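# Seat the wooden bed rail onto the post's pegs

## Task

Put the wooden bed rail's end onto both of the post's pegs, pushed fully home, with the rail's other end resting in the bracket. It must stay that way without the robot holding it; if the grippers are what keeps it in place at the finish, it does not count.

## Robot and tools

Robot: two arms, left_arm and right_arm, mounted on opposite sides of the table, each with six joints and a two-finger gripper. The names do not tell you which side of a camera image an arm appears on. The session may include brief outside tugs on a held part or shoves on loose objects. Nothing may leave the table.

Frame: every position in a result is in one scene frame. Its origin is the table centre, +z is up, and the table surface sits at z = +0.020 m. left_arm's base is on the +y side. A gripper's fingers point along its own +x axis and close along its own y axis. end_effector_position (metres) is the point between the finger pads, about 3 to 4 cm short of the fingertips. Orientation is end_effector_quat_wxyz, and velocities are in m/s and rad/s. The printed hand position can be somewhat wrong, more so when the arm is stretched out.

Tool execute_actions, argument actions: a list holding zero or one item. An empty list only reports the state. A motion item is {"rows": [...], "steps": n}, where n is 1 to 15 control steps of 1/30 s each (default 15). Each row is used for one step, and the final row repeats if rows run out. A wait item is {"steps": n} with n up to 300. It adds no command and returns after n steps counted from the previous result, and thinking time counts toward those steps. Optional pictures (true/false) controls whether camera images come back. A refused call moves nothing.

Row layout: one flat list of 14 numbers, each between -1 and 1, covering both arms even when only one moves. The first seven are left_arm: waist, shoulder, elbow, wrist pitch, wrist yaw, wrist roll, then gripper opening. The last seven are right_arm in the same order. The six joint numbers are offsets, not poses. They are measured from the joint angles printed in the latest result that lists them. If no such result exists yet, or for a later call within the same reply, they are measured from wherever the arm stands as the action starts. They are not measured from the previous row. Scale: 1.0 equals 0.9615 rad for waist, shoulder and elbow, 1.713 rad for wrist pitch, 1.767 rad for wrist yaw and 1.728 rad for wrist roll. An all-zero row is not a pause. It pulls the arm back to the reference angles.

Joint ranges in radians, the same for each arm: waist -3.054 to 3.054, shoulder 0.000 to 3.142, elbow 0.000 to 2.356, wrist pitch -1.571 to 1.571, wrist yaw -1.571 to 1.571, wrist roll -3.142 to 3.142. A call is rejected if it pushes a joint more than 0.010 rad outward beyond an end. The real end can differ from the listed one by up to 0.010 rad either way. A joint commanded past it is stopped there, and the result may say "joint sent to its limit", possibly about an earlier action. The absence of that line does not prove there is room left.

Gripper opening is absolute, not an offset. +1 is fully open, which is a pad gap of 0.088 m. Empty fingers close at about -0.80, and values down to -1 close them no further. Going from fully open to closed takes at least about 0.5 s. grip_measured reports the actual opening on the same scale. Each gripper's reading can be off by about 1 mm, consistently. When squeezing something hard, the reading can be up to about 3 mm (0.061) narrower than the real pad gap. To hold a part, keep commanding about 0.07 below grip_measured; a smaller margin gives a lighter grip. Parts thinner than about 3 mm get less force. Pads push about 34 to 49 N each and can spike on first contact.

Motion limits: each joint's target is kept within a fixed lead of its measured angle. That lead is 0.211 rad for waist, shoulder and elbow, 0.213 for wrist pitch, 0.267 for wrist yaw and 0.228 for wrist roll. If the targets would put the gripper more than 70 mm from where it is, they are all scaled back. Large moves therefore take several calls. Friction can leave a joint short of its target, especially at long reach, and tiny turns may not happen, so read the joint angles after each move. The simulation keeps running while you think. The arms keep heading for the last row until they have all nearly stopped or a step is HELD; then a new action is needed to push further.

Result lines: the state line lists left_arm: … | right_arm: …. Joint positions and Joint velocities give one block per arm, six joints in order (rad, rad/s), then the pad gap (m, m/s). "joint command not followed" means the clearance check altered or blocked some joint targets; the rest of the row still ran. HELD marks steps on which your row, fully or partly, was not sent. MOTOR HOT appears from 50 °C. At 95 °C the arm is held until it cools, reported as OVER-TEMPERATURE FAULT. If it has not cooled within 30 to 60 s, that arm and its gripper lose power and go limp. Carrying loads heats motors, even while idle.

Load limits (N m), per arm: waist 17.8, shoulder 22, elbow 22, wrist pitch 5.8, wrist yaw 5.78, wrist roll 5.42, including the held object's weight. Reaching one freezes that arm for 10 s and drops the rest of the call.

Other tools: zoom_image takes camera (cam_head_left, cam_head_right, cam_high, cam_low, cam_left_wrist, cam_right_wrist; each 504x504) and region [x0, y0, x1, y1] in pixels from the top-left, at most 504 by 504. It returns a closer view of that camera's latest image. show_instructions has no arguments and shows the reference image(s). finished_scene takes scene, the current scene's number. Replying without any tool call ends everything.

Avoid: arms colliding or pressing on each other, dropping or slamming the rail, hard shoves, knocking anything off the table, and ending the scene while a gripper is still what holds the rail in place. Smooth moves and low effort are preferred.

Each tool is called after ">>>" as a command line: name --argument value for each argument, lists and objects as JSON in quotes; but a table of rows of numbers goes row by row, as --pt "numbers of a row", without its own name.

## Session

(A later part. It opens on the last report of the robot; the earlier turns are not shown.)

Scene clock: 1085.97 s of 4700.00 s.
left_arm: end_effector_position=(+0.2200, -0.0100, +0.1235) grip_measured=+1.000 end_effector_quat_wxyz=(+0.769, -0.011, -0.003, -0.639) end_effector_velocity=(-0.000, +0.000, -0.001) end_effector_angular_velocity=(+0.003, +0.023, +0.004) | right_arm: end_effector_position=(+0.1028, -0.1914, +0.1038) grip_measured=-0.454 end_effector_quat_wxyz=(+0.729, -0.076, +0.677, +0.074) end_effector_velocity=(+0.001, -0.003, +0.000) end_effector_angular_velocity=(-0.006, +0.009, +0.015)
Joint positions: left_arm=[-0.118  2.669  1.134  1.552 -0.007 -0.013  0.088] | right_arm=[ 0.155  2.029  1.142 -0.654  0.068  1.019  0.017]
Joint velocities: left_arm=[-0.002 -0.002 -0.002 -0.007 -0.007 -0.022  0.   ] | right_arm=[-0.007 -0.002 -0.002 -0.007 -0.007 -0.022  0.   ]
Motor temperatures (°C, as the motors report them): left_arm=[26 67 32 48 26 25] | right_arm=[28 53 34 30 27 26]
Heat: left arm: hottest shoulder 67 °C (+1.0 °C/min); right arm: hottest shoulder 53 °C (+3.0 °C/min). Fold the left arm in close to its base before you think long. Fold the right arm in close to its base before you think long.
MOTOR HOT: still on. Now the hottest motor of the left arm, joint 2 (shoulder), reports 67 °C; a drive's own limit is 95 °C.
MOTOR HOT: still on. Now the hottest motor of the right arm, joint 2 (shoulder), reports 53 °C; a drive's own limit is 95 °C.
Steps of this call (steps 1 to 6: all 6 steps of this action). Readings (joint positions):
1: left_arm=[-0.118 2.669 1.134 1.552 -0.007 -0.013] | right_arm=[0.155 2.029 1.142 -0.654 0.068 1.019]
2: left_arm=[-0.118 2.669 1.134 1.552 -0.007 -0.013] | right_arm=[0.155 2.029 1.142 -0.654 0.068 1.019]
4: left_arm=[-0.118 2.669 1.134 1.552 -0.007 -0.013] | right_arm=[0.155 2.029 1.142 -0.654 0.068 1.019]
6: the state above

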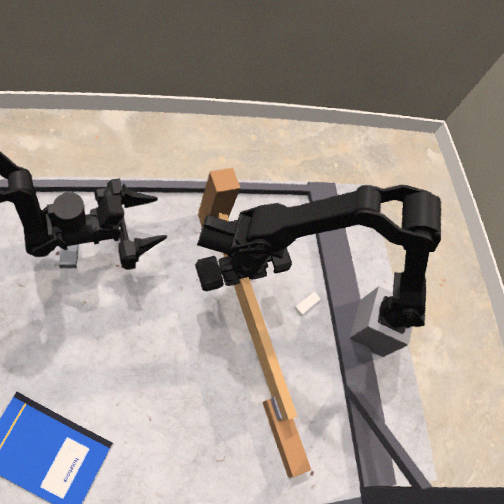

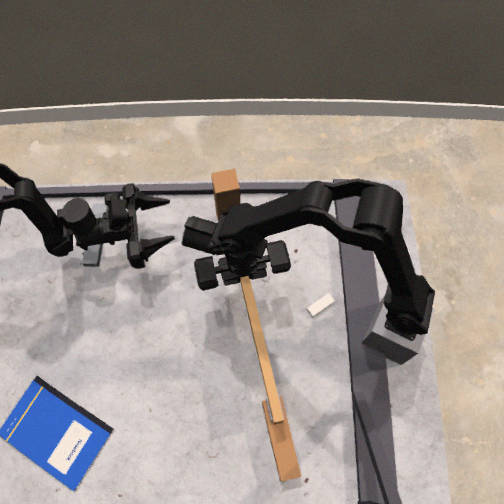

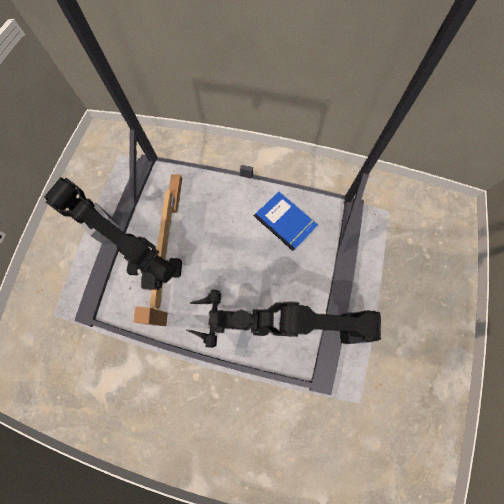

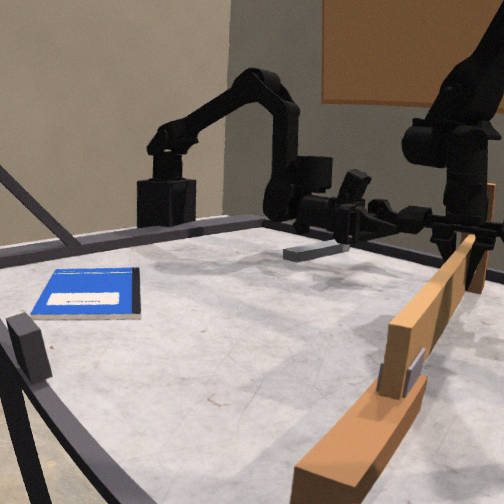

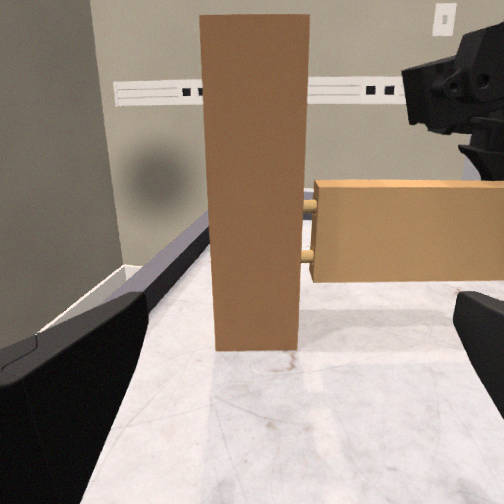

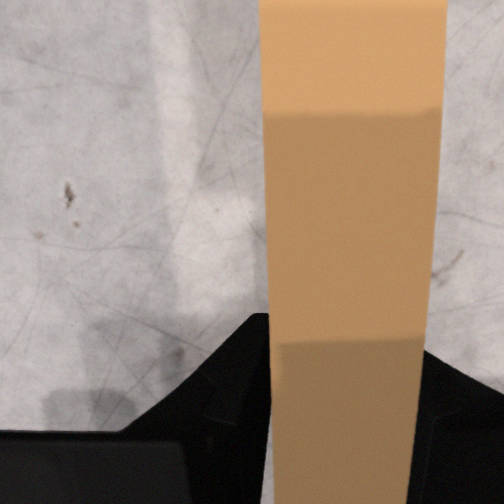

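>>> execute_actions --actions '[{"rows":[[0,0,0,0,0,0,1,0.002,-0.035,-0.014,0.008,0,0,-0.8]],"steps":10}]'

>>> zoom_image --camera "cam_left_wrist" --region '[250,170,390,310]'

Scene clock: 1097.83 s of 4700.00 s.
left_arm: end_effector_position=(+0.2200, -0.0100, +0.1235) grip_measured=+1.000 end_effector_quat_wxyz=(+0.769, -0.011, -0.003, -0.639) end_effector_velocity=(+0.003, -0.000, +0.000) end_effector_angular_velocity=(+0.001, +0.008, +0.010) | right_arm: end_effector_position=(+0.1027, -0.1913, +0.1038) grip_measured=-0.454 end_effector_quat_wxyz=(+0.730, -0.073, +0.675, +0.077) end_effector_velocity=(-0.002, +0.003, +0.003) end_effector_angular_velocity=(+0.023, +0.015, +0.006)
Joint positions: left_arm=[-0.118  2.669  1.134  1.552 -0.007 -0.013  0.088] | right_arm=[ 0.156  2.024  1.134 -0.643  0.068  1.02   0.017]
Joint velocities: left_arm=[ 0.002 -0.002  0.002 -0.007 -0.007 -0.007  0.   ] | right_arm=[-0.002 -0.012 -0.002  0.007 -0.022 -0.007  0.   ]
Motor temperatures (°C, as the motors report them): left_arm=[26 67 32 48 26 25] | right_arm=[27 53 34 30 27 26]
Heat: left arm: hottest shoulder 67 °C (+1.0 °C/min); right arm: hottest shoulder 53 °C (+3.0 °C/min). Fold the left arm in close to its base before you think long. Fold the right arm in close to its base before you think long.
MOTOR HOT: still on. Now the hottest motor of the left arm, joint 2 (shoulder), reports 67 °C; a drive's own limit is 95 °C.
MOTOR HOT: still on. Now the hottest motor of the right arm, joint 2 (shoulder), reports 53 °C; a drive's own limit is 95 °C.
Steps of this call (steps 1 to 15: the robot went on to your last target; steps 16 to 90: nothing new was sent; then 8.53 s passed at rest; steps 91 to 100: all 10 steps of this action). Readings (joint positions):
91: left_arm=[-0.118 2.669 1.134 1.552 -0.007 -0.013] | right_arm=[0.156 2.029 1.140 -0.653 0.068 1.020]
92: left_arm=[-0.118 2.669 1.134 1.552 -0.007 -0.013] | right_arm=[0.156 2.028 1.139 -0.650 0.068 1.020]
94: left_arm=[-0.118 2.669 1.134 1.552 -0.007 -0.013] | right_arm=[0.156 2.026 1.136 -0.646 0.068 1.020]
98: left_arm=[-0.118 2.669 1.134 1.552 -0.007 -0.013] | right_arm=[0.156 2.024 1.134 -0.644 0.068 1.020]
100: the state above

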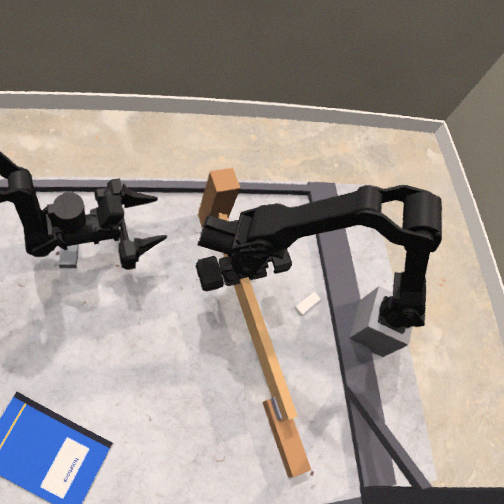

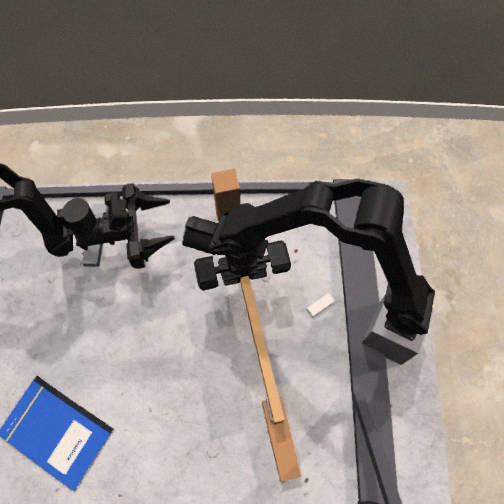

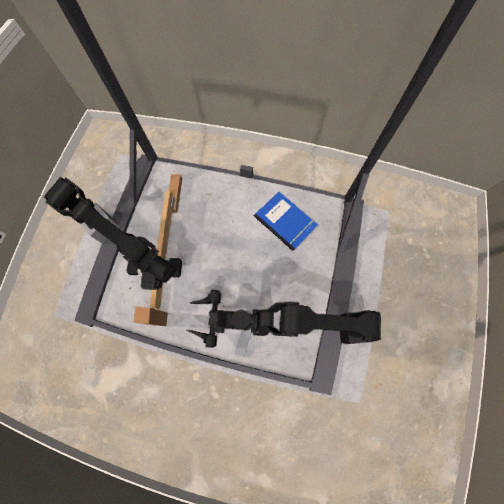

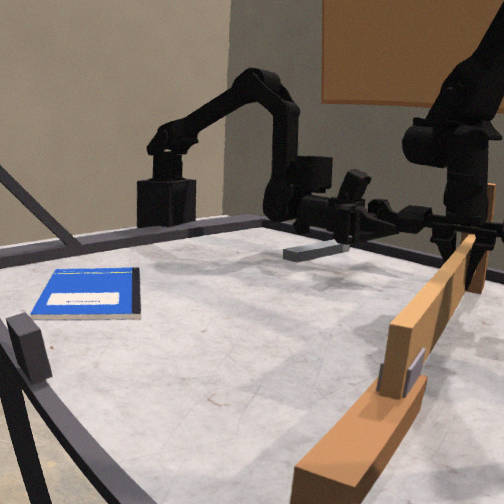

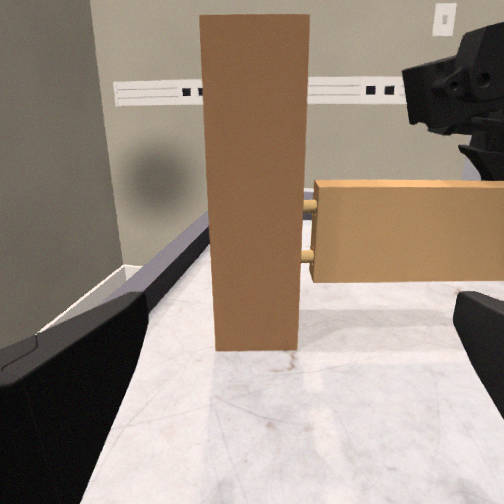

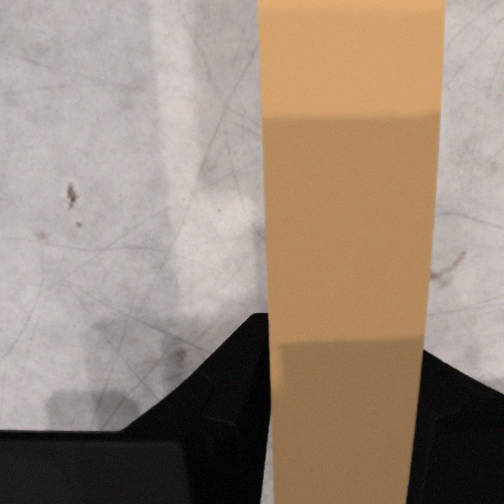

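Region (250, 170, 390, 310) of cam_left_wrist's 504x504 image, scaled by 3.600, with more detail than that image has.

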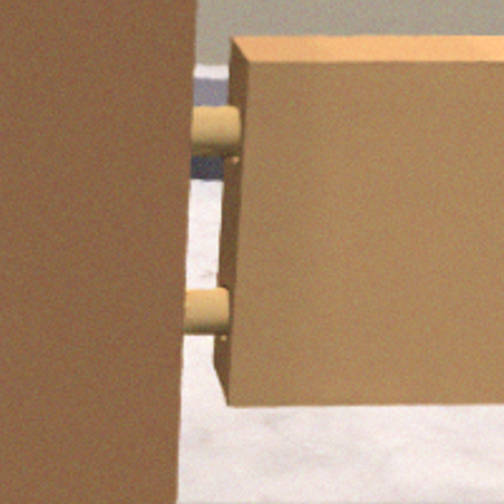

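>>> execute_actions --actions '[]'

>>> zoom_image --camera "cam_left_wrist" --region '[250,170,390,310]'

Scene clock: 1099.33 s of 4700.00 s.
left_arm: end_effector_position=(+0.2200, -0.0100, +0.1235) grip_measured=+1.000 end_effector_quat_wxyz=(+0.769, -0.011, -0.003, -0.639) end_effector_velocity=(-0.003, -0.001, +0.001) end_effector_angular_velocity=(-0.011, +0.020, -0.000) | right_arm: end_effector_position=(+0.1027, -0.1910, +0.1041) grip_measured=-0.454 end_effector_quat_wxyz=(+0.730, -0.073, +0.675, +0.077) end_effector_velocity=(-0.002, -0.006, -0.002) end_effector_angular_velocity=(-0.025, +0.015, +0.020)
Joint positions: left_arm=[-0.118  2.669  1.134  1.552 -0.007 -0.013  0.088] | right_arm=[ 0.156  2.023  1.134 -0.643  0.068  1.02   0.017]
Joint velocities: left_arm=[-0.007  0.002  0.002  0.007 -0.007 -0.022  0.   ] | right_arm=[-0.002  0.002 -0.002 -0.022 -0.007 -0.022 -0.   ]
Motor temperatures (°C, as the motors report them): left_arm=[26 67 32 48 26 25] | right_arm=[27 53 34 30 27 26]
Heat: left arm: hottest shoulder 67 °C (+1.0 °C/min); right arm: hottest shoulder 53 °C (+2.0 °C/min). Fold the left arm in close to its base before you think long. Fold the right arm in close to its base before you think long.
MOTOR HOT: still on. Now the hottest motor of the left arm, joint 2 (shoulder), reports 67 °C; a drive's own limit is 95 °C.
MOTOR HOT: still on. Now the hottest motor of the right arm, joint 2 (shoulder), reports 53 °C; a drive's own limit is 95 °C.
Steps of this call (steps 1 to 15: the robot went on to your last target; steps 16 to 45: nothing new was sent). Readings (joint positions):
1: left_arm=[-0.118 2.669 1.134 1.552 -0.007 -0.013] | right_arm=[0.156 2.024 1.134 -0.643 0.068 1.020]
2: left_arm=[-0.118 2.669 1.134 1.552 -0.007 -0.013] | right_arm=[0.156 2.023 1.134 -0.643 0.068 1.020]
4: left_arm=[-0.118 2.669 1.134 1.552 -0.007 -0.013] | right_arm=[0.156 2.023 1.134 -0.643 0.068 1.020]
8: left_arm=[-0.118 2.669 1.134 1.552 -0.007 -0.013] | right_arm=[0.156 2.023 1.134 -0.643 0.068 1.020]
45: the state above
All arms were judged still, so your last target was given up. Only a new action makes them travel on or press farther. Fingers that are still opening or closing keep moving.

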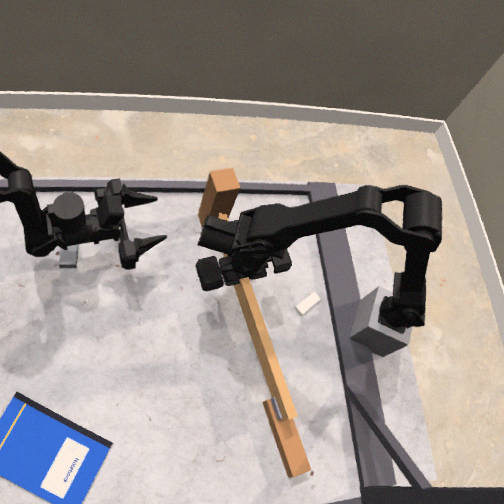

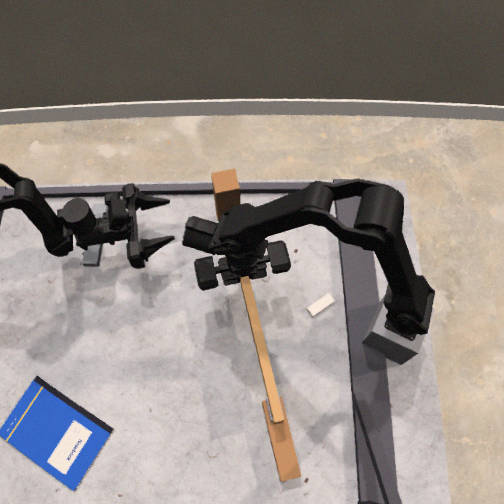

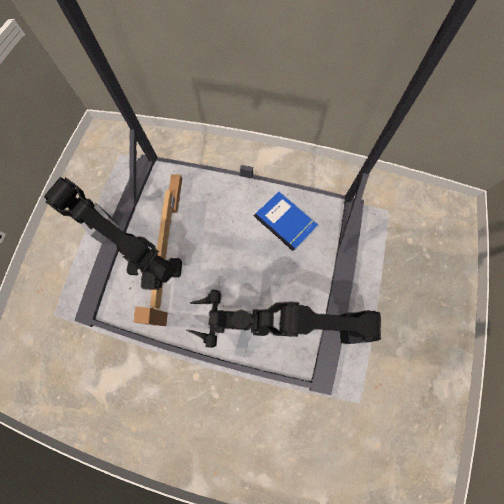

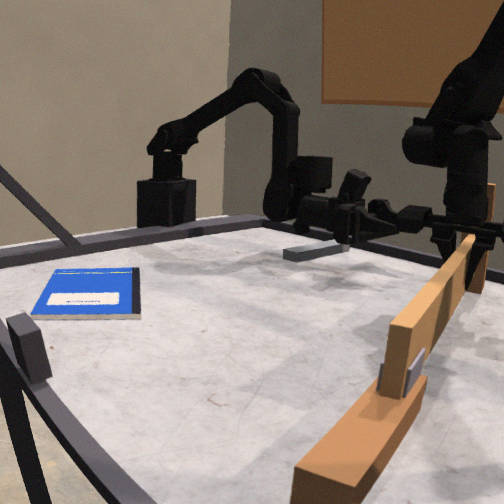

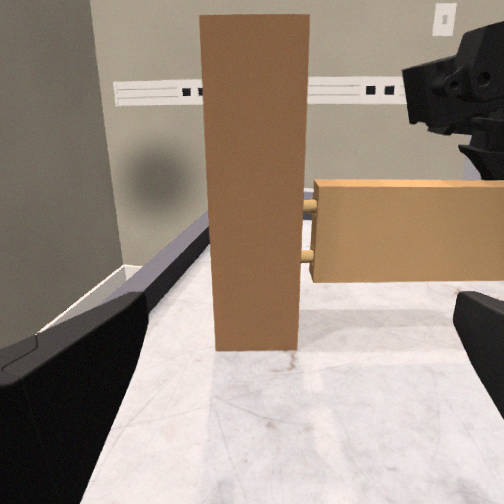

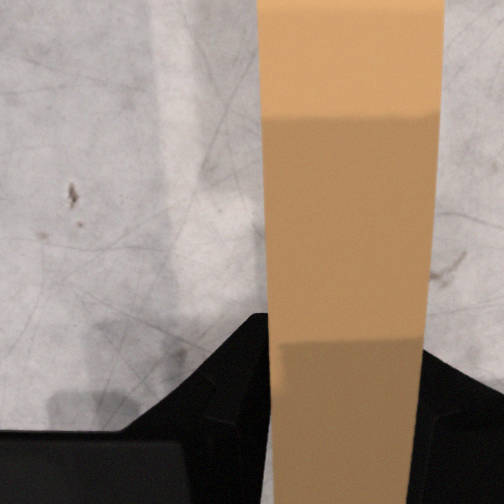

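Region (250, 170, 390, 310) of cam_left_wrist's 504x504 image, scaled by 3.600, with more detail than that image has.

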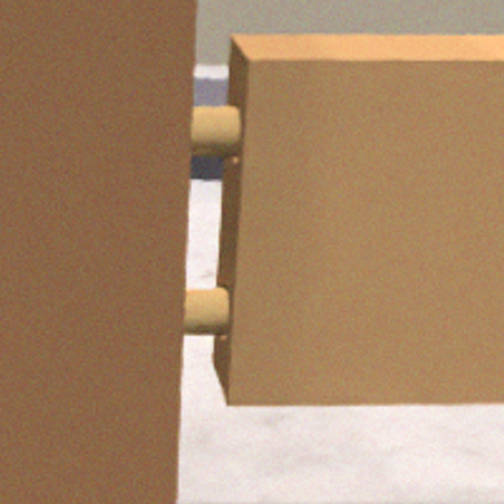

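>>> execute_actions --actions '[{"rows":[[0,0,0,0,0,0,1,0.002,0,0,-0.004,0,0,-0.8],[0,0,0,0,0,0,1,0.002,0,0,-0.004,0,0,-0.8],[0,0,0,0,0,0,1,0.002,0,0,-0.004,0,0,-0.8],[0,0,0,0,0,0,1,0.002,0,0,-0.004,0,0,-0.8],[0,0,0,0,0,0,1,0.002,0,0,-0.004,0,0,-0.8],[0,0,0,0,0,0,1,0.002,0,0,-0.004,0,0,-0.8],[0,0,0,0,0,0,1,-0.025,0,0,-0.004,0.012,-0.003,-0.8]],"steps":15}]' --pictures false

>>> execute_actions --actions '[{"rows":[[0,0,0,0,0,0,1,0.002,0,0,-0.004,0,0,-0.8],[0,0,0,0,0,0,1,0.002,0,0,-0.004,0,0,-0.8],[0,0,0,0,0,0,1,0.002,0,0,-0.004,0,0,-0.8],[0,0,0,0,0,0,1,0.002,0,0,-0.004,0,0,-0.8],[0,0,0,0,0,0,1,0.002,0,0,-0.004,0,0,-0.8],[0,0,0,0,0,0,1,0.002,0,0,-0.004,0,0,-0.8],[0,0,0,0,0,0,1,-0.025,0,0,-0.004,0.012,-0.003,-0.8]],"steps":15}]' --pictures false

>>> execute_actions --actions '[{"rows":[[0,0,0,0,0,0,1,0.002,0,0,-0.004,0,0,-0.8],[0,0,0,0,0,0,1,0.002,0,0,-0.004,0,0,-0.8],[0,0,0,0,0,0,1,0.002,0,0,-0.004,0,0,-0.8],[0,0,0,0,0,0,1,0.002,0,0,-0.004,0,0,-0.8],[0,0,0,0,0,0,1,0.002,0,0,-0.004,0,0,-0.8],[0,0,0,0,0,0,1,0.002,0,0,-0.004,0,0,-0.8],[0,0,0,0,0,0,1,-0.025,0,0,-0.004,0.012,-0.003,-0.8]],"steps":15}]' --pictures false

>>> execute_actions --actions '[{"rows":[[0,0,0,0,0,0,1,0.002,0,0,-0.004,0,0,-0.8],[0,0,0,0,0,0,1,0.002,0,0,-0.004,0,0,-0.8],[0,0,0,0,0,0,1,0.002,0,0,-0.004,0,0,-0.8],[0,0,0,0,0,0,1,0.002,0,0,-0.004,0,0,-0.8],[0,0,0,0,0,0,1,0.002,0,0,-0.004,0,0,-0.8],[0,0,0,0,0,0,1,0.002,0,0,-0.004,0,0,-0.8],[0,0,0,0,0,0,1,-0.025,0,0,-0.004,0.012,-0.003,-0.8]],"steps":15}]' --pictures false

>>> execute_actions --actions '[{"rows":[[0,0,0,0,0,0,1,0.002,0,0,0,0,0,-0.8]],"steps":6}]' --pictures false

Scene clock: 1112.43 s of 4700.00 s.
left_arm: end_effector_position=(+0.2200, -0.0100, +0.1235) grip_measured=+1.000 end_effector_quat_wxyz=(+0.769, -0.011, -0.003, -0.639) end_effector_velocity=(-0.000, +0.000, -0.004) end_effector_angular_velocity=(+0.020, +0.011, +0.005) | right_arm: end_effector_position=(+0.1031, -0.1914, +0.1041) grip_measured=-0.454 end_effector_quat_wxyz=(+0.730, -0.072, +0.676, +0.076) end_effector_velocity=(+0.001, -0.000, -0.001) end_effector_angular_velocity=(+0.005, +0.006, -0.014)
Joint positions: left_arm=[-0.118  2.669  1.134  1.552 -0.007 -0.013  0.088] | right_arm=[ 0.154  2.023  1.134 -0.643  0.066  1.02   0.017]
Joint velocities: left_arm=[-0.002 -0.002 -0.002 -0.022 -0.007 -0.007  0.   ] | right_arm=[-0.007  0.002 -0.002  0.007 -0.007  0.007 -0.   ]
Motor temperatures (°C, as the motors report them): left_arm=[26 67 32 48 26 25] | right_arm=[27 56 34 30 27 26]
Heat: left arm: hottest shoulder 67 °C (+0.0 °C/min); right arm: hottest shoulder 56 °C (+1.0 °C/min). Fold the left arm in close to its base before you think long. Fold the right arm in close to its base before you think long.
MOTOR HOT: still on. Now the hottest motor of the left arm, joint 2 (shoulder), reports 67 °C; a drive's own limit is 95 °C.
MOTOR HOT: still on. Now the hottest motor of the right arm, joint 2 (shoulder), reports 56 °C; a drive's own limit is 95 °C.
Steps of this call (steps 1 to 90: nothing new was sent; then 9.60 s passed at rest; steps 91 to 105: all 15 steps of this action). Readings (joint positions):
91: left_arm=[-0.118 2.669 1.134 1.552 -0.007 -0.013] | right_arm=[0.156 2.023 1.134 -0.643 0.068 1.020]
92: left_arm=[-0.118 2.669 1.134 1.552 -0.007 -0.013] | right_arm=[0.156 2.023 1.134 -0.643 0.068 1.020]
94: left_arm=[-0.118 2.669 1.134 1.552 -0.007 -0.013] | right_arm=[0.156 2.023 1.134 -0.643 0.068 1.020]
98: left_arm=[-0.118 2.669 1.134 1.552 -0.007 -0.013] | right_arm=[0.154 2.023 1.134 -0.643 0.066 1.020]
105: the state above

Scene clock: 1112.93 s of 4700.00 s.
left_arm: end_effector_position=(+0.2200, -0.0100, +0.1235) grip_measured=+1.000 end_effector_quat_wxyz=(+0.769, -0.011, -0.003, -0.639) end_effector_velocity=(-0.000, +0.000, -0.001) end_effector_angular_velocity=(+0.009, -0.006, +0.005) | right_arm: end_effector_position=(+0.1031, -0.1915, +0.1041) grip_measured=-0.454 end_effector_quat_wxyz=(+0.729, -0.072, +0.676, +0.076) end_effector_velocity=(+0.000, -0.003, -0.001) end_effector_angular_velocity=(-0.011, +0.011, +0.015)
Joint positions: left_arm=[-0.118  2.669  1.134  1.552 -0.007 -0.013  0.088] | right_arm=[ 0.153  2.023  1.134 -0.644  0.065  1.02   0.017]
Joint velocities: left_arm=[-0.002 -0.002 -0.002 -0.007 -0.007  0.007  0.   ] | right_arm=[-0.007  0.002 -0.002 -0.007 -0.007 -0.022 -0.   ]
Motor temperatures (°C, as the motors report them): left_arm=[26 67 32 48 26 25] | right_arm=[27 56 34 30 27 26]
Heat: left arm: hottest shoulder 67 °C (+0.0 °C/min); right arm: hottest shoulder 56 °C (+1.0 °C/min). Fold the left arm in close to its base before you think long. Fold the right arm in close to its base before you think long.
MOTOR HOT: still on. Now the hottest motor of the left arm, joint 2 (shoulder), reports 67 °C; a drive's own limit is 95 °C.
MOTOR HOT: still on. Now the hottest motor of the right arm, joint 2 (shoulder), reports 56 °C; a drive's own limit is 95 °C.
Steps of this call (steps 1 to 15: all 15 steps of this action). Readings (joint positions):
1: left_arm=[-0.118 2.669 1.134 1.552 -0.007 -0.013] | right_arm=[0.155 2.023 1.134 -0.643 0.066 1.020]
2: left_arm=[-0.118 2.669 1.134 1.552 -0.007 -0.013] | right_arm=[0.155 2.023 1.134 -0.643 0.067 1.020]
4: left_arm=[-0.118 2.669 1.134 1.552 -0.007 -0.013] | right_arm=[0.155 2.023 1.134 -0.643 0.067 1.020]
8: left_arm=[-0.118 2.669 1.134 1.552 -0.007 -0.013] | right_arm=[0.154 2.023 1.134 -0.644 0.065 1.020]
15: the state above

Scene clock: 1113.43 s of 4700.00 s.
left_arm: end_effector_position=(+0.2200, -0.0100, +0.1235) grip_measured=+1.000 end_effector_quat_wxyz=(+0.769, -0.011, -0.003, -0.639) end_effector_velocity=(-0.003, -0.001, +0.000) end_effector_angular_velocity=(+0.001, +0.008, -0.000) | right_arm: end_effector_position=(+0.1031, -0.1915, +0.1040) grip_measured=-0.454 end_effector_quat_wxyz=(+0.729, -0.072, +0.677, +0.076) end_effector_velocity=(+0.000, +0.001, +0.000) end_effector_angular_velocity=(+0.008, +0.004, +0.020)
Joint positions: left_arm=[-0.118  2.669  1.134  1.552 -0.007 -0.013  0.088] | right_arm=[ 0.153  2.023  1.134 -0.644  0.064  1.02   0.017]
Joint velocities: left_arm=[-0.007 -0.002  0.002 -0.007 -0.007 -0.007  0.   ] | right_arm=[-0.002 -0.002 -0.002  0.007 -0.007 -0.022 -0.   ]
Motor temperatures (°C, as the motors report them): left_arm=[26 67 32 48 26 25] | right_arm=[27 56 34 30 27 26]
Heat: left arm: hottest shoulder 67 °C (+0.0 °C/min); right arm: hottest shoulder 56 °C (+1.0 °C/min). Fold the left arm in close to its base before you think long. Fold the right arm in close to its base before you think long.
MOTOR HOT: still on. Now the hottest motor of the left arm, joint 2 (shoulder), reports 67 °C; a drive's own limit is 95 °C.
MOTOR HOT: still on. Now the hottest motor of the right arm, joint 2 (shoulder), reports 56 °C; a drive's own limit is 95 °C.
Steps of this call (steps 1 to 15: all 15 steps of this action). Readings (joint positions):
1: left_arm=[-0.118 2.669 1.134 1.552 -0.007 -0.013] | right_arm=[0.154 2.023 1.134 -0.644 0.065 1.020]
2: left_arm=[-0.118 2.669 1.134 1.552 -0.007 -0.013] | right_arm=[0.154 2.023 1.134 -0.644 0.066 1.020]
4: left_arm=[-0.118 2.669 1.134 1.552 -0.007 -0.013] | right_arm=[0.154 2.023 1.134 -0.644 0.066 1.020]
8: left_arm=[-0.118 2.669 1.134 1.552 -0.007 -0.013] | right_arm=[0.153 2.023 1.134 -0.644 0.065 1.020]
15: the state above

Scene clock: 1113.93 s of 4700.00 s.
left_arm: end_effector_position=(+0.2200, -0.0100, +0.1235) grip_measured=+1.000 end_effector_quat_wxyz=(+0.769, -0.011, -0.003, -0.639) end_effector_velocity=(-0.000, +0.000, -0.001) end_effector_angular_velocity=(+0.006, +0.009, +0.005) | right_arm: end_effector_position=(+0.1032, -0.1915, +0.1040) grip_measured=-0.454 end_effector_quat_wxyz=(+0.729, -0.072, +0.677, +0.076) end_effector_velocity=(-0.001, -0.002, +0.000) end_effector_angular_velocity=(-0.005, +0.009, +0.005)
Joint positions: left_arm=[-0.118  2.669  1.134  1.552 -0.007 -0.013  0.088] | right_arm=[ 0.152  2.023  1.134 -0.644  0.064  1.02   0.017]
Joint velocities: left_arm=[-0.002 -0.002 -0.002 -0.007 -0.007 -0.007  0.   ] | right_arm=[-0.002 -0.002 -0.002 -0.007 -0.007 -0.007  0.   ]
Motor temperatures (°C, as the motors report them): left_arm=[26 67 32 48 26 25] | right_arm=[27 56 34 30 27 26]
Heat: left arm: hottest shoulder 67 °C (+0.0 °C/min); right arm: hottest shoulder 56 °C (+1.0 °C/min). Fold the left arm in close to its base before you think long. Fold the right arm in close to its base before you think long.
MOTOR HOT: still on. Now the hottest motor of the left arm, joint 2 (shoulder), reports 67 °C; a drive's own limit is 95 °C.
MOTOR HOT: still on. Now the hottest motor of the right arm, joint 2 (shoulder), reports 56 °C; a drive's own limit is 95 °C.
Steps of this call (steps 1 to 15: all 15 steps of this action). Readings (joint positions):
1: left_arm=[-0.118 2.669 1.134 1.552 -0.007 -0.013] | right_arm=[0.154 2.023 1.134 -0.644 0.065 1.020]
2: left_arm=[-0.118 2.669 1.134 1.552 -0.007 -0.013] | right_arm=[0.154 2.023 1.134 -0.644 0.065 1.020]
4: left_arm=[-0.118 2.669 1.134 1.552 -0.007 -0.013] | right_arm=[0.154 2.023 1.134 -0.644 0.065 1.020]
8: left_arm=[-0.118 2.669 1.134 1.552 -0.007 -0.013] | right_arm=[0.153 2.023 1.134 -0.644 0.064 1.020]
15: the state above

Scene clock: 1114.13 s of 4700.00 s.
left_arm: end_effector_position=(+0.2200, -0.0100, +0.1235) grip_measured=+1.000 end_effector_quat_wxyz=(+0.769, -0.011, -0.003, -0.639) end_effector_velocity=(-0.000, +0.001, -0.006) end_effector_angular_velocity=(+0.025, +0.012, +0.005) | right_arm: end_effector_position=(+0.1028, -0.1913, +0.1041) grip_measured=-0.454 end_effector_quat_wxyz=(+0.729, -0.072, +0.676, +0.077) end_effector_velocity=(-0.002, +0.000, +0.001) end_effector_angular_velocity=(+0.004, +0.021, +0.006)
Joint positions: left_arm=[-0.118  2.669  1.134  1.552 -0.007 -0.013  0.088] | right_arm=[ 0.154  2.023  1.134 -0.644  0.065  1.02   0.017]
Joint velocities: left_arm=[-0.002 -0.002 -0.007 -0.022 -0.007 -0.007  0.   ] | right_arm=[-0.002 -0.002  0.002 -0.007 -0.022 -0.007 -0.   ]
Motor temperatures (°C, as the motors report them): left_arm=[26 67 32 48 26 25] | right_arm=[27 56 34 30 27 26]
Heat: left arm: hottest shoulder 67 °C (+0.0 °C/min); right arm: hottest shoulder 56 °C (+1.0 °C/min). Fold the left arm in close to its base before you think long. Fold the right arm in close to its base before you think long.
MOTOR HOT: still on. Now the hottest motor of the left arm, joint 2 (shoulder), reports 67 °C; a drive's own limit is 95 °C.
MOTOR HOT: still on. Now the hottest motor of the right arm, joint 2 (shoulder), reports 56 °C; a drive's own limit is 95 °C.
Steps of this call (steps 1 to 6: all 6 steps of this action). Readings (joint positions):
1: left_arm=[-0.118 2.669 1.134 1.552 -0.007 -0.013] | right_arm=[0.154 2.023 1.134 -0.644 0.064 1.020]
2: left_arm=[-0.118 2.669 1.134 1.552 -0.007 -0.013] | right_arm=[0.154 2.023 1.134 -0.644 0.065 1.020]
4: left_arm=[-0.118 2.669 1.134 1.552 -0.007 -0.013] | right_arm=[0.154 2.023 1.134 -0.644 0.065 1.020]
6: the state above

Step too small; use −0.0055 eased, held at 0 lead while pushing.

>>> execute_actions --actions '[{"rows":[[0,0,0,0,0,0,1,0.002,0,0,-0.0055,0,0,-0.8],[0,0,0,0,0,0,1,0.002,0,0,-0.0055,0,0,-0.8],[0,0,0,0,0,0,1,0.002,0,0,-0.0055,0,0,-0.8],[0,0,0,0,0,0,1,0.002,0,0,-0.0055,0,0,-0.8],[0,0,0,0,0,0,1,0.002,0,0,-0.0055,0,0,-0.8],[0,0,0,0,0,0,1,0.002,0,0,-0.0055,0,0,-0.8],[0,0,0,0,0,0,1,-0.025,0,0,-0.002,0.012,-0.003,-0.8]],"steps":15}]' --pictures false

>>> execute_actions --actions '[{"rows":[[0,0,0,0,0,0,1,0.002,0,0,-0.0055,0,0,-0.8],[0,0,0,0,0,0,1,0.002,0,0,-0.0055,0,0,-0.8],[0,0,0,0,0,0,1,0.002,0,0,-0.0055,0,0,-0.8],[0,0,0,0,0,0,1,0.002,0,0,-0.0055,0,0,-0.8],[0,0,0,0,0,0,1,0.002,0,0,-0.0055,0,0,-0.8],[0,0,0,0,0,0,1,0.002,0,0,-0.0055,0,0,-0.8],[0,0,0,0,0,0,1,-0.025,0,0,-0.002,0.012,-0.003,-0.8]],"steps":15}]' --pictures false

>>> execute_actions --actions '[{"rows":[[0,0,0,0,0,0,1,0.002,0,0,-0.0055,0,0,-0.8],[0,0,0,0,0,0,1,0.002,0,0,-0.0055,0,0,-0.8],[0,0,0,0,0,0,1,0.002,0,0,-0.0055,0,0,-0.8],[0,0,0,0,0,0,1,0.002,0,0,-0.0055,0,0,-0.8],[0,0,0,0,0,0,1,0.002,0,0,-0.0055,0,0,-0.8],[0,0,0,0,0,0,1,0.002,0,0,-0.0055,0,0,-0.8],[0,0,0,0,0,0,1,-0.025,0,0,-0.002,0.012,-0.003,-0.8]],"steps":15}]' --pictures false

>>> execute_actions --actions '[{"rows":[[0,0,0,0,0,0,1,0.002,0,0,-0.0055,0,0,-0.8],[0,0,0,0,0,0,1,0.002,0,0,-0.0055,0,0,-0.8],[0,0,0,0,0,0,1,0.002,0,0,-0.0055,0,0,-0.8],[0,0,0,0,0,0,1,0.002,0,0,-0.0055,0,0,-0.8],[0,0,0,0,0,0,1,0.002,0,0,-0.0055,0,0,-0.8],[0,0,0,0,0,0,1,0.002,0,0,-0.0055,0,0,-0.8],[0,0,0,0,0,0,1,-0.025,0,0,-0.002,0.012,-0.003,-0.8]],"steps":15}]' --pictures false

>>> execute_actions --actions '[{"rows":[[0,0,0,0,0,0,1,0.002,0,0,0,0,0,-0.8]],"steps":6}]' --pictures false

Scene clock: 1125.80 s of 4700.00 s.
left_arm: end_effector_position=(+0.2200, -0.0100, +0.1235) grip_measured=+1.000 end_effector_quat_wxyz=(+0.769, -0.011, -0.003, -0.639) end_effector_velocity=(-0.000, +0.001, -0.002) end_effector_angular_velocity=(+0.013, -0.005, +0.005) | right_arm: end_effector_position=(+0.1030, -0.1915, +0.1040) grip_measured=-0.454 end_effector_quat_wxyz=(+0.729, -0.072, +0.677, +0.076) end_effector_velocity=(-0.002, -0.004, +0.002) end_effector_angular_velocity=(-0.013, +0.013, -0.009)
Joint positions: left_arm=[-0.118  2.669  1.134  1.552 -0.007 -0.013  0.088] | right_arm=[ 0.153  2.023  1.134 -0.644  0.064  1.02   0.017]
Joint velocities: left_arm=[-0.002 -0.002 -0.007 -0.007 -0.007  0.007  0.   ] | right_arm=[-0.002 -0.007 -0.002 -0.022 -0.007  0.007 -0.   ]
Motor temperatures (°C, as the motors report them): left_arm=[26 67 32 48 26 25] | right_arm=[27 54 34 30 27 26]
Heat: left arm: hottest shoulder 67 °C (+0.0 °C/min); right arm: hottest shoulder 54 °C (-1.0 °C/min). Fold the left arm in close to its base before you think long. Fold the right arm in close to its base before you think long.
MOTOR HOT: still on. Now the hottest motor of the left arm, joint 2 (shoulder), reports 67 °C; a drive's own limit is 95 °C.
MOTOR HOT: still on. Now the hottest motor of the right arm, joint 2 (shoulder), reports 54 °C; a drive's own limit is 95 °C.
Steps of this call (steps 1 to 15: the robot went on to your last target; steps 16 to 90: nothing new was sent; then 8.17 s passed at rest; steps 91 to 105: all 15 steps of this action). Readings (joint positions):
91: left_arm=[-0.118 2.669 1.134 1.552 -0.007 -0.013] | right_arm=[0.154 2.023 1.134 -0.643 0.065 1.020]
92: left_arm=[-0.118 2.669 1.134 1.552 -0.007 -0.013] | right_arm=[0.154 2.023 1.134 -0.643 0.065 1.020]
94: left_arm=[-0.118 2.669 1.134 1.552 -0.007 -0.013] | right_arm=[0.154 2.023 1.134 -0.644 0.065 1.020]
98: left_arm=[-0.118 2.669 1.134 1.552 -0.007 -0.013] | right_arm=[0.153 2.023 1.134 -0.644 0.064 1.020]
105: the state above

Scene clock: 1126.30 s of 4700.00 s.
left_arm: end_effector_position=(+0.2200, -0.0100, +0.1235) grip_measured=+1.000 end_effector_quat_wxyz=(+0.769, -0.011, -0.003, -0.639) end_effector_velocity=(-0.002, -0.001, +0.002) end_effector_angular_velocity=(-0.002, +0.022, -0.010) | right_arm: end_effector_position=(+0.1030, -0.1915, +0.1040) grip_measured=-0.454 end_effector_quat_wxyz=(+0.729, -0.072, +0.677, +0.076) end_effector_velocity=(-0.002, +0.002, +0.002) end_effector_angular_velocity=(+0.018, +0.017, +0.006)
Joint positions: left_arm=[-0.118  2.669  1.134  1.552 -0.007 -0.013  0.088] | right_arm=[ 0.152  2.023  1.134 -0.644  0.063  1.02   0.017]
Joint velocities: left_arm=[-0.002 -0.007 -0.002 -0.007  0.007 -0.022  0.   ] | right_arm=[-0.002 -0.007 -0.002  0.007 -0.022 -0.007 -0.001]
Motor temperatures (°C, as the motors report them): left_arm=[26 67 32 48 26 25] | right_arm=[27 54 34 30 27 26]
Heat: left arm: hottest shoulder 67 °C (+0.0 °C/min); right arm: hottest shoulder 54 °C (+0.0 °C/min). Fold the left arm in close to its base before you think long. Fold the right arm in close to its base before you think long.
MOTOR HOT: still on. Now the hottest motor of the left arm, joint 2 (shoulder), reports 67 °C; a drive's own limit is 95 °C.
MOTOR HOT: still on. Now the hottest motor of the right arm, joint 2 (shoulder), reports 54 °C; a drive's own limit is 95 °C.
Steps of this call (steps 1 to 15: all 15 steps of this action). Readings (joint positions):
1: left_arm=[-0.118 2.669 1.134 1.552 -0.007 -0.013] | right_arm=[0.154 2.023 1.134 -0.644 0.064 1.020]
2: left_arm=[-0.118 2.669 1.134 1.552 -0.007 -0.013] | right_arm=[0.154 2.023 1.134 -0.644 0.065 1.020]
4: left_arm=[-0.118 2.669 1.134 1.552 -0.007 -0.013] | right_arm=[0.154 2.023 1.134 -0.644 0.065 1.020]
8: left_arm=[-0.118 2.669 1.134 1.552 -0.007 -0.013] | right_arm=[0.152 2.023 1.134 -0.644 0.063 1.020]
15: the state above

Scene clock: 1126.80 s of 4700.00 s.
left_arm: end_effector_position=(+0.2200, -0.0100, +0.1235) grip_measured=+1.000 end_effector_quat_wxyz=(+0.769, -0.011, -0.003, -0.639) end_effector_velocity=(+0.005, +0.001, -0.001) end_effector_angular_velocity=(+0.006, +0.009, +0.024) | right_arm: end_effector_position=(+0.1031, -0.1916, +0.1040) grip_measured=-0.454 end_effector_quat_wxyz=(+0.728, -0.071, +0.677, +0.076) end_effector_velocity=(-0.002, -0.004, -0.001) end_effector_angular_velocity=(-0.014, +0.028, +0.001)
Joint positions: left_arm=[-0.118  2.669  1.134  1.552 -0.007 -0.013  0.088] | right_arm=[ 0.152  2.023  1.134 -0.644  0.063  1.02   0.017]
Joint velocities: left_arm=[ 0.002 -0.002 -0.002 -0.007 -0.022 -0.007  0.   ] | right_arm=[-0.007  0.002  0.002 -0.022 -0.022 -0.007 -0.   ]
Motor temperatures (°C, as the motors report them): left_arm=[26 67 32 48 26 25] | right_arm=[27 54 34 30 27 26]
Heat: left arm: hottest shoulder 67 °C (+0.0 °C/min); right arm: hottest shoulder 54 °C (+0.0 °C/min). Fold the left arm in close to its base before you think long. Fold the right arm in close to its base before you think long.
MOTOR HOT: still on. Now the hottest motor of the left arm, joint 2 (shoulder), reports 67 °C; a drive's own limit is 95 °C.
MOTOR HOT: still on. Now the hottest motor of the right arm, joint 2 (shoulder), reports 54 °C; a drive's own limit is 95 °C.
Steps of this call (steps 1 to 15: all 15 steps of this action). Readings (joint positions):
1: left_arm=[-0.118 2.669 1.134 1.552 -0.007 -0.013] | right_arm=[0.153 2.023 1.134 -0.644 0.063 1.020]
2: left_arm=[-0.118 2.669 1.134 1.552 -0.007 -0.013] | right_arm=[0.154 2.023 1.134 -0.644 0.064 1.020]
4: left_arm=[-0.118 2.669 1.134 1.552 -0.007 -0.013] | right_arm=[0.154 2.023 1.134 -0.644 0.064 1.020]
8: left_arm=[-0.118 2.669 1.134 1.552 -0.007 -0.013] | right_arm=[0.152 2.023 1.134 -0.644 0.063 1.020]
15: the state above

Scene clock: 1127.30 s of 4700.00 s.
left_arm: end_effector_position=(+0.2200, -0.0100, +0.1235) grip_measured=+1.000 end_effector_quat_wxyz=(+0.769, -0.011, -0.003, -0.639) end_effector_velocity=(-0.000, +0.000, -0.001) end_effector_angular_velocity=(+0.009, -0.006, +0.005) | right_arm: end_effector_position=(+0.1030, -0.1915, +0.1040) grip_measured=-0.454 end_effector_quat_wxyz=(+0.728, -0.071, +0.677, +0.076) end_effector_velocity=(+0.001, -0.001, +0.001) end_effector_angular_velocity=(+0.001, +0.008, -0.014)
Joint positions: left_arm=[-0.118  2.669  1.134  1.552 -0.007 -0.013  0.088] | right_arm=[ 0.152  2.023  1.134 -0.644  0.062  1.02   0.017]
Joint velocities: left_arm=[-0.002 -0.002 -0.002 -0.007 -0.007  0.007  0.   ] | right_arm=[-0.007 -0.002  0.002 -0.007 -0.007  0.007  0.   ]
Motor temperatures (°C, as the motors report them): left_arm=[26 67 32 48 26 25] | right_arm=[27 54 34 30 27 26]
Heat: left arm: hottest shoulder 67 °C (+0.0 °C/min); right arm: hottest shoulder 54 °C (+0.0 °C/min). Fold the left arm in close to its base before you think long. Fold the right arm in close to its base before you think long.
MOTOR HOT: still on. Now the hottest motor of the left arm, joint 2 (shoulder), reports 67 °C; a drive's own limit is 95 °C.
MOTOR HOT: still on. Now the hottest motor of the right arm, joint 2 (shoulder), reports 54 °C; a drive's own limit is 95 °C.
Steps of this call (steps 1 to 15: all 15 steps of this action). Readings (joint positions):
1: left_arm=[-0.118 2.669 1.134 1.552 -0.007 -0.013] | right_arm=[0.153 2.023 1.134 -0.644 0.063 1.020]
2: left_arm=[-0.118 2.669 1.134 1.552 -0.007 -0.013] | right_arm=[0.153 2.023 1.134 -0.644 0.064 1.020]
4: left_arm=[-0.118 2.669 1.134 1.552 -0.007 -0.013] | right_arm=[0.153 2.023 1.134 -0.644 0.064 1.020]
8: left_arm=[-0.118 2.669 1.134 1.552 -0.007 -0.013] | right_arm=[0.152 2.023 1.134 -0.644 0.062 1.020]
15: the state above

Scene clock: 1127.50 s of 4700.00 s.
left_arm: end_effector_position=(+0.2200, -0.0100, +0.1235) grip_measured=+1.000 end_effector_quat_wxyz=(+0.769, -0.011, -0.003, -0.639) end_effector_velocity=(+0.000, +0.000, -0.004) end_effector_angular_velocity=(+0.020, +0.011, -0.005) | right_arm: end_effector_position=(+0.1029, -0.1914, +0.1040) grip_measured=-0.454 end_effector_quat_wxyz=(+0.729, -0.072, +0.677, +0.076) end_effector_velocity=(+0.000, +0.002, +0.002) end_effector_angular_velocity=(+0.014, +0.003, -0.009)
Joint positions: left_arm=[-0.118  2.669  1.134  1.552 -0.007 -0.013  0.088] | right_arm=[ 0.153  2.023  1.134 -0.644  0.063  1.02   0.017]
Joint velocities: left_arm=[ 0.002 -0.002 -0.002 -0.022  0.007 -0.007  0.   ] | right_arm=[-0.002 -0.007 -0.002  0.007 -0.007  0.007 -0.   ]
Motor temperatures (°C, as the motors report them): left_arm=[26 67 32 48 26 25] | right_arm=[27 54 34 30 27 26]
Heat: left arm: hottest shoulder 67 °C (+0.0 °C/min); right arm: hottest shoulder 54 °C (+0.0 °C/min). Fold the left arm in close to its base before you think long. Fold the right arm in close to its base before you think long.
MOTOR HOT: still on. Now the hottest motor of the left arm, joint 2 (shoulder), reports 67 °C; a drive's own limit is 95 °C.
MOTOR HOT: still on. Now the hottest motor of the right arm, joint 2 (shoulder), reports 54 °C; a drive's own limit is 95 °C.
Steps of this call (steps 1 to 6: all 6 steps of this action). Readings (joint positions):
1: left_arm=[-0.118 2.669 1.134 1.552 -0.007 -0.013] | right_arm=[0.153 2.023 1.134 -0.644 0.063 1.020]
2: left_arm=[-0.118 2.669 1.134 1.552 -0.007 -0.013] | right_arm=[0.153 2.023 1.134 -0.644 0.063 1.020]
4: left_arm=[-0.118 2.669 1.134 1.552 -0.007 -0.013] | right_arm=[0.153 2.023 1.134 -0.644 0.063 1.020]
6: the state above

>>> execute_actions --actions '[{"rows":[[0,0,0,0,0,0,1,0.002,0,0,-0.0075,0,0,-0.8],[0,0,0,0,0,0,1,0.002,0,0,-0.0075,0,0,-0.8],[0,0,0,0,0,0,1,0.002,0,0,-0.0075,0,0,-0.8],[0,0,0,0,0,0,1,0.002,0,0,-0.0075,0,0,-0.8],[0,0,0,0,0,0,1,0.002,0,0,-0.0075,0,0,-0.8],[0,0,0,0,0,0,1,0.002,0,0,-0.0075,0,0,-0.8],[0,0,0,0,0,0,1,-0.025,0,0,-0.005,0.012,-0.003,-0.8]],"steps":15}]' --pictures false

>>> execute_actions --actions '[{"rows":[[0,0,0,0,0,0,1,0.002,0,0,-0.0075,0,0,-0.8],[0,0,0,0,0,0,1,0.002,0,0,-0.0075,0,0,-0.8],[0,0,0,0,0,0,1,0.002,0,0,-0.0075,0,0,-0.8],[0,0,0,0,0,0,1,0.002,0,0,-0.0075,0,0,-0.8],[0,0,0,0,0,0,1,0.002,0,0,-0.0075,0,0,-0.8],[0,0,0,0,0,0,1,0.002,0,0,-0.0075,0,0,-0.8],[0,0,0,0,0,0,1,-0.025,0,0,-0.005,0.012,-0.003,-0.8]],"steps":15}]' --pictures false

>>> execute_actions --actions '[{"rows":[[0,0,0,0,0,0,1,0.002,0,0,-0.0075,0,0,-0.8],[0,0,0,0,0,0,1,0.002,0,0,-0.0075,0,0,-0.8],[0,0,0,0,0,0,1,0.002,0,0,-0.0075,0,0,-0.8],[0,0,0,0,0,0,1,0.002,0,0,-0.0075,0,0,-0.8],[0,0,0,0,0,0,1,0.002,0,0,-0.0075,0,0,-0.8],[0,0,0,0,0,0,1,0.002,0,0,-0.0075,0,0,-0.8],[0,0,0,0,0,0,1,-0.025,0,0,-0.005,0.012,-0.003,-0.8]],"steps":15}]' --pictures false

>>> execute_actions --actions '[{"rows":[[0,0,0,0,0,0,1,0.002,0,0,-0.0075,0,0,-0.8],[0,0,0,0,0,0,1,0.002,0,0,-0.0075,0,0,-0.8],[0,0,0,0,0,0,1,0.002,0,0,-0.0075,0,0,-0.8],[0,0,0,0,0,0,1,0.002,0,0,-0.0075,0,0,-0.8],[0,0,0,0,0,0,1,0.002,0,0,-0.0075,0,0,-0.8],[0,0,0,0,0,0,1,0.002,0,0,-0.0075,0,0,-0.8],[0,0,0,0,0,0,1,-0.025,0,0,-0.005,0.012,-0.003,-0.8]],"steps":15}]' --pictures false

>>> execute_actions --actions '[{"rows":[[0,0,0,0,0,0,1,0.002,0,0,0,0,0,-0.8]],"steps":6}]' --pictures false

Scene clock: 1137.83 s of 4700.00 s.
left_arm: end_effector_position=(+0.2200, -0.0100, +0.1235) grip_measured=+1.000 end_effector_quat_wxyz=(+0.769, -0.011, -0.003, -0.639) end_effector_velocity=(-0.000, -0.000, +0.002) end_effector_angular_velocity=(+0.001, +0.008, +0.005) | right_arm: end_effector_position=(+0.1031, -0.1916, +0.1040) grip_measured=-0.454 end_effector_quat_wxyz=(+0.728, -0.072, +0.677, +0.076) end_effector_velocity=(-0.001, +0.003, +0.001) end_effector_angular_velocity=(+0.013, +0.003, +0.010)
Joint positions: left_arm=[-0.118  2.669  1.134  1.552 -0.007 -0.013  0.088] | right_arm=[ 0.152  2.023  1.134 -0.644  0.063  1.02   0.017]
Joint velocities: left_arm=[-0.002 -0.007 -0.002 -0.007 -0.007 -0.007  0.   ] | right_arm=[ 0.002 -0.002  0.002  0.007 -0.007 -0.007 -0.   ]
Motor temperatures (°C, as the motors report them): left_arm=[26 67 32 48 26 25] | right_arm=[27 53 34 29 27 26]
Heat: left arm: hottest shoulder 67 °C (+0.0 °C/min); right arm: hottest shoulder 53 °C (+0.0 °C/min). Fold the left arm in close to its base before you think long. Fold the right arm in close to its base before you think long.
MOTOR HOT: still on. Now the hottest motor of the left arm, joint 2 (shoulder), reports 67 °C; a drive's own limit is 95 °C.
MOTOR HOT: still on. Now the hottest motor of the right arm, joint 2 (shoulder), reports 53 °C; a drive's own limit is 95 °C.
Steps of this call (steps 1 to 15: the robot went on to your last target; steps 16 to 90: nothing new was sent; then 6.83 s passed at rest; steps 91 to 105: all 15 steps of this action). Readings (joint positions):
91: left_arm=[-0.118 2.669 1.134 1.552 -0.007 -0.013] | right_arm=[0.153 2.023 1.134 -0.644 0.063 1.020]
92: left_arm=[-0.118 2.669 1.134 1.552 -0.007 -0.013] | right_arm=[0.153 2.023 1.134 -0.644 0.063 1.020]
94: left_arm=[-0.118 2.669 1.134 1.552 -0.007 -0.013] | right_arm=[0.153 2.023 1.134 -0.644 0.063 1.020]
98: left_arm=[-0.118 2.669 1.134 1.552 -0.007 -0.013] | right_arm=[0.152 2.023 1.134 -0.644 0.063 1.020]
105: the state above

Scene clock: 1138.33 s of 4700.00 s.
left_arm: end_effector_position=(+0.2200, -0.0100, +0.1235) grip_measured=+1.000 end_effector_quat_wxyz=(+0.769, -0.011, -0.003, -0.639) end_effector_velocity=(+0.000, -0.001, +0.006) end_effector_angular_velocity=(-0.018, +0.004, +0.005) | right_arm: end_effector_position=(+0.1031, -0.1917, +0.1040) grip_measured=-0.454 end_effector_quat_wxyz=(+0.728, -0.071, +0.677, +0.076) end_effector_velocity=(-0.005, -0.002, -0.001) end_effector_angular_velocity=(-0.005, +0.025, +0.011)
Joint positions: left_arm=[-0.118  2.669  1.134  1.552 -0.007 -0.013  0.088] | right_arm=[ 0.152  2.023  1.134 -0.645  0.062  1.02   0.017]
Joint velocities: left_arm=[-0.002 -0.007  0.002  0.007 -0.007 -0.007  0.   ] | right_arm=[ 0.002 -0.002 -0.007 -0.007 -0.022 -0.007 -0.   ]
Motor temperatures (°C, as the motors report them): left_arm=[26 67 32 48 26 25] | right_arm=[27 53 34 29 27 26]
Heat: left arm: hottest shoulder 67 °C (+0.0 °C/min); right arm: hottest shoulder 53 °C (+0.0 °C/min). Fold the left arm in close to its base before you think long. Fold the right arm in close to its base before you think long.
MOTOR HOT: still on. Now the hottest motor of the left arm, joint 2 (shoulder), reports 67 °C; a drive's own limit is 95 °C.
MOTOR HOT: still on. Now the hottest motor of the right arm, joint 2 (shoulder), reports 53 °C; a drive's own limit is 95 °C.
Steps of this call (steps 1 to 15: all 15 steps of this action). Readings (joint positions):
1: left_arm=[-0.118 2.669 1.134 1.552 -0.007 -0.013] | right_arm=[0.153 2.023 1.134 -0.644 0.063 1.020]
2: left_arm=[-0.118 2.669 1.134 1.552 -0.007 -0.013] | right_arm=[0.153 2.023 1.134 -0.644 0.064 1.020]
4: left_arm=[-0.118 2.669 1.134 1.552 -0.007 -0.013] | right_arm=[0.153 2.023 1.134 -0.644 0.064 1.020]
8: left_arm=[-0.118 2.669 1.134 1.552 -0.007 -0.013] | right_arm=[0.152 2.023 1.134 -0.645 0.062 1.020]
15: the state above

Scene clock: 1138.83 s of 4700.00 s.
left_arm: end_effector_position=(+0.2200, -0.0100, +0.1235) grip_measured=+1.000 end_effector_quat_wxyz=(+0.769, -0.011, -0.003, -0.639) end_effector_velocity=(-0.000, +0.000, -0.001) end_effector_angular_velocity=(+0.006, +0.009, +0.005) | right_arm: end_effector_position=(+0.1031, -0.1917, +0.1040) grip_measured=-0.454 end_effector_quat_wxyz=(+0.728, -0.071, +0.678, +0.076) end_effector_velocity=(+0.002, -0.006, +0.000) end_effector_angular_velocity=(-0.023, +0.001, -0.015)
Joint positions: left_arm=[-0.118  2.669  1.134  1.552 -0.007 -0.013  0.088] | right_arm=[ 0.152  2.023  1.134 -0.645  0.062  1.02   0.017]
Joint velocities: left_arm=[-0.002 -0.002 -0.002 -0.007 -0.007 -0.007  0.   ] | right_arm=[-0.007 -0.002 -0.002 -0.022  0.007  0.007 -0.   ]
Motor temperatures (°C, as the motors report them): left_arm=[26 67 32 48 26 25] | right_arm=[27 53 34 29 27 26]
Heat: left arm: hottest shoulder 67 °C (+0.0 °C/min); right arm: hottest shoulder 53 °C (+0.0 °C/min). Fold the left arm in close to its base before you think long. Fold the right arm in close to its base before you think long.
MOTOR HOT: still on. Now the hottest motor of the left arm, joint 2 (shoulder), reports 67 °C; a drive's own limit is 95 °C.
MOTOR HOT: still on. Now the hottest motor of the right arm, joint 2 (shoulder), reports 53 °C; a drive's own limit is 95 °C.
Steps of this call (steps 1 to 15: all 15 steps of this action). Readings (joint positions):
1: left_arm=[-0.118 2.669 1.134 1.552 -0.007 -0.013] | right_arm=[0.153 2.023 1.134 -0.645 0.063 1.020]
2: left_arm=[-0.118 2.669 1.134 1.552 -0.007 -0.013] | right_arm=[0.153 2.023 1.134 -0.645 0.063 1.020]
4: left_arm=[-0.118 2.669 1.134 1.552 -0.007 -0.013] | right_arm=[0.153 2.023 1.134 -0.645 0.063 1.020]
8: left_arm=[-0.118 2.669 1.134 1.552 -0.007 -0.013] | right_arm=[0.152 2.023 1.134 -0.645 0.062 1.020]
15: the state above

Scene clock: 1139.33 s of 4700.00 s.
left_arm: end_effector_position=(+0.2200, -0.0100, +0.1235) grip_measured=+1.000 end_effector_quat_wxyz=(+0.769, -0.011, -0.003, -0.639) end_effector_velocity=(-0.000, -0.000, +0.002) end_effector_angular_velocity=(+0.001, +0.008, +0.005) | right_arm: end_effector_position=(+0.1031, -0.1918, +0.1040) grip_measured=-0.454 end_effector_quat_wxyz=(+0.728, -0.071, +0.678, +0.076) end_effector_velocity=(-0.001, -0.002, +0.000) end_effector_angular_velocity=(-0.006, +0.009, +0.020)
Joint positions: left_arm=[-0.118  2.669  1.134  1.552 -0.007 -0.013  0.088] | right_arm=[ 0.151  2.023  1.134 -0.645  0.061  1.02   0.017]
Joint velocities: left_arm=[-0.002 -0.007 -0.002 -0.007 -0.007 -0.007  0.   ] | right_arm=[-0.002 -0.002 -0.002 -0.007 -0.007 -0.022  0.   ]
Motor temperatures (°C, as the motors report them): left_arm=[26 67 32 48 26 25] | right_arm=[27 53 34 29 27 26]
Heat: left arm: hottest shoulder 67 °C (+0.0 °C/min); right arm: hottest shoulder 53 °C (+0.0 °C/min). Fold the left arm in close to its base before you think long. Fold the right arm in close to its base before you think long.
MOTOR HOT: still on. Now the hottest motor of the left arm, joint 2 (shoulder), reports 67 °C; a drive's own limit is 95 °C.
MOTOR HOT: still on. Now the hottest motor of the right arm, joint 2 (shoulder), reports 53 °C; a drive's own limit is 95 °C.
Steps of this call (steps 1 to 15: all 15 steps of this action). Readings (joint positions):
1: left_arm=[-0.118 2.669 1.134 1.552 -0.007 -0.013] | right_arm=[0.152 2.023 1.134 -0.645 0.062 1.020]
2: left_arm=[-0.118 2.669 1.134 1.552 -0.007 -0.013] | right_arm=[0.153 2.023 1.134 -0.645 0.063 1.020]
4: left_arm=[-0.118 2.669 1.134 1.552 -0.007 -0.013] | right_arm=[0.153 2.023 1.134 -0.645 0.063 1.020]
8: left_arm=[-0.118 2.669 1.134 1.552 -0.007 -0.013] | right_arm=[0.152 2.023 1.134 -0.645 0.061 1.020]
15: the state above

Scene clock: 1139.53 s of 4700.00 s.
left_arm: end_effector_position=(+0.2200, -0.0100, +0.1235) grip_measured=+1.000 end_effector_quat_wxyz=(+0.769, -0.011, -0.003, -0.639) end_effector_velocity=(-0.000, -0.001, +0.000) end_effector_angular_velocity=(+0.001, +0.008, +0.005) | right_arm: end_effector_position=(+0.1029, -0.1914, +0.1040) grip_measured=-0.454 end_effector_quat_wxyz=(+0.728, -0.072, +0.677, +0.076) end_effector_velocity=(-0.002, -0.001, +0.002) end_effector_angular_velocity=(-0.001, +0.007, +0.025)
Joint positions: left_arm=[-0.118  2.669  1.134  1.552 -0.007 -0.013  0.088] | right_arm=[ 0.153  2.023  1.134 -0.644  0.063  1.02   0.017]
Joint velocities: left_arm=[-0.002 -0.002  0.002 -0.007 -0.007 -0.007  0.   ] | right_arm=[ 0.002 -0.007 -0.002 -0.007 -0.007 -0.022  0.   ]
Motor temperatures (°C, as the motors report them): left_arm=[26 67 32 48 26 25] | right_arm=[27 53 34 29 27 26]
Heat: left arm: hottest shoulder 67 °C (+0.0 °C/min); right arm: hottest shoulder 53 °C (+0.0 °C/min). Fold the left arm in close to its base before you think long. Fold the right arm in close to its base before you think long.
MOTOR HOT: still on. Now the hottest motor of the left arm, joint 2 (shoulder), reports 67 °C; a drive's own limit is 95 °C.
MOTOR HOT: still on. Now the hottest motor of the right arm, joint 2 (shoulder), reports 53 °C; a drive's own limit is 95 °C.
Steps of this call (steps 1 to 6: all 6 steps of this action). Readings (joint positions):
1: left_arm=[-0.118 2.669 1.134 1.552 -0.007 -0.013] | right_arm=[0.152 2.023 1.134 -0.644 0.062 1.020]
2: left_arm=[-0.118 2.669 1.134 1.552 -0.007 -0.013] | right_arm=[0.153 2.023 1.134 -0.644 0.063 1.020]
4: left_arm=[-0.118 2.669 1.134 1.552 -0.007 -0.013] | right_arm=[0.153 2.023 1.134 -0.644 0.063 1.020]
6: the state above


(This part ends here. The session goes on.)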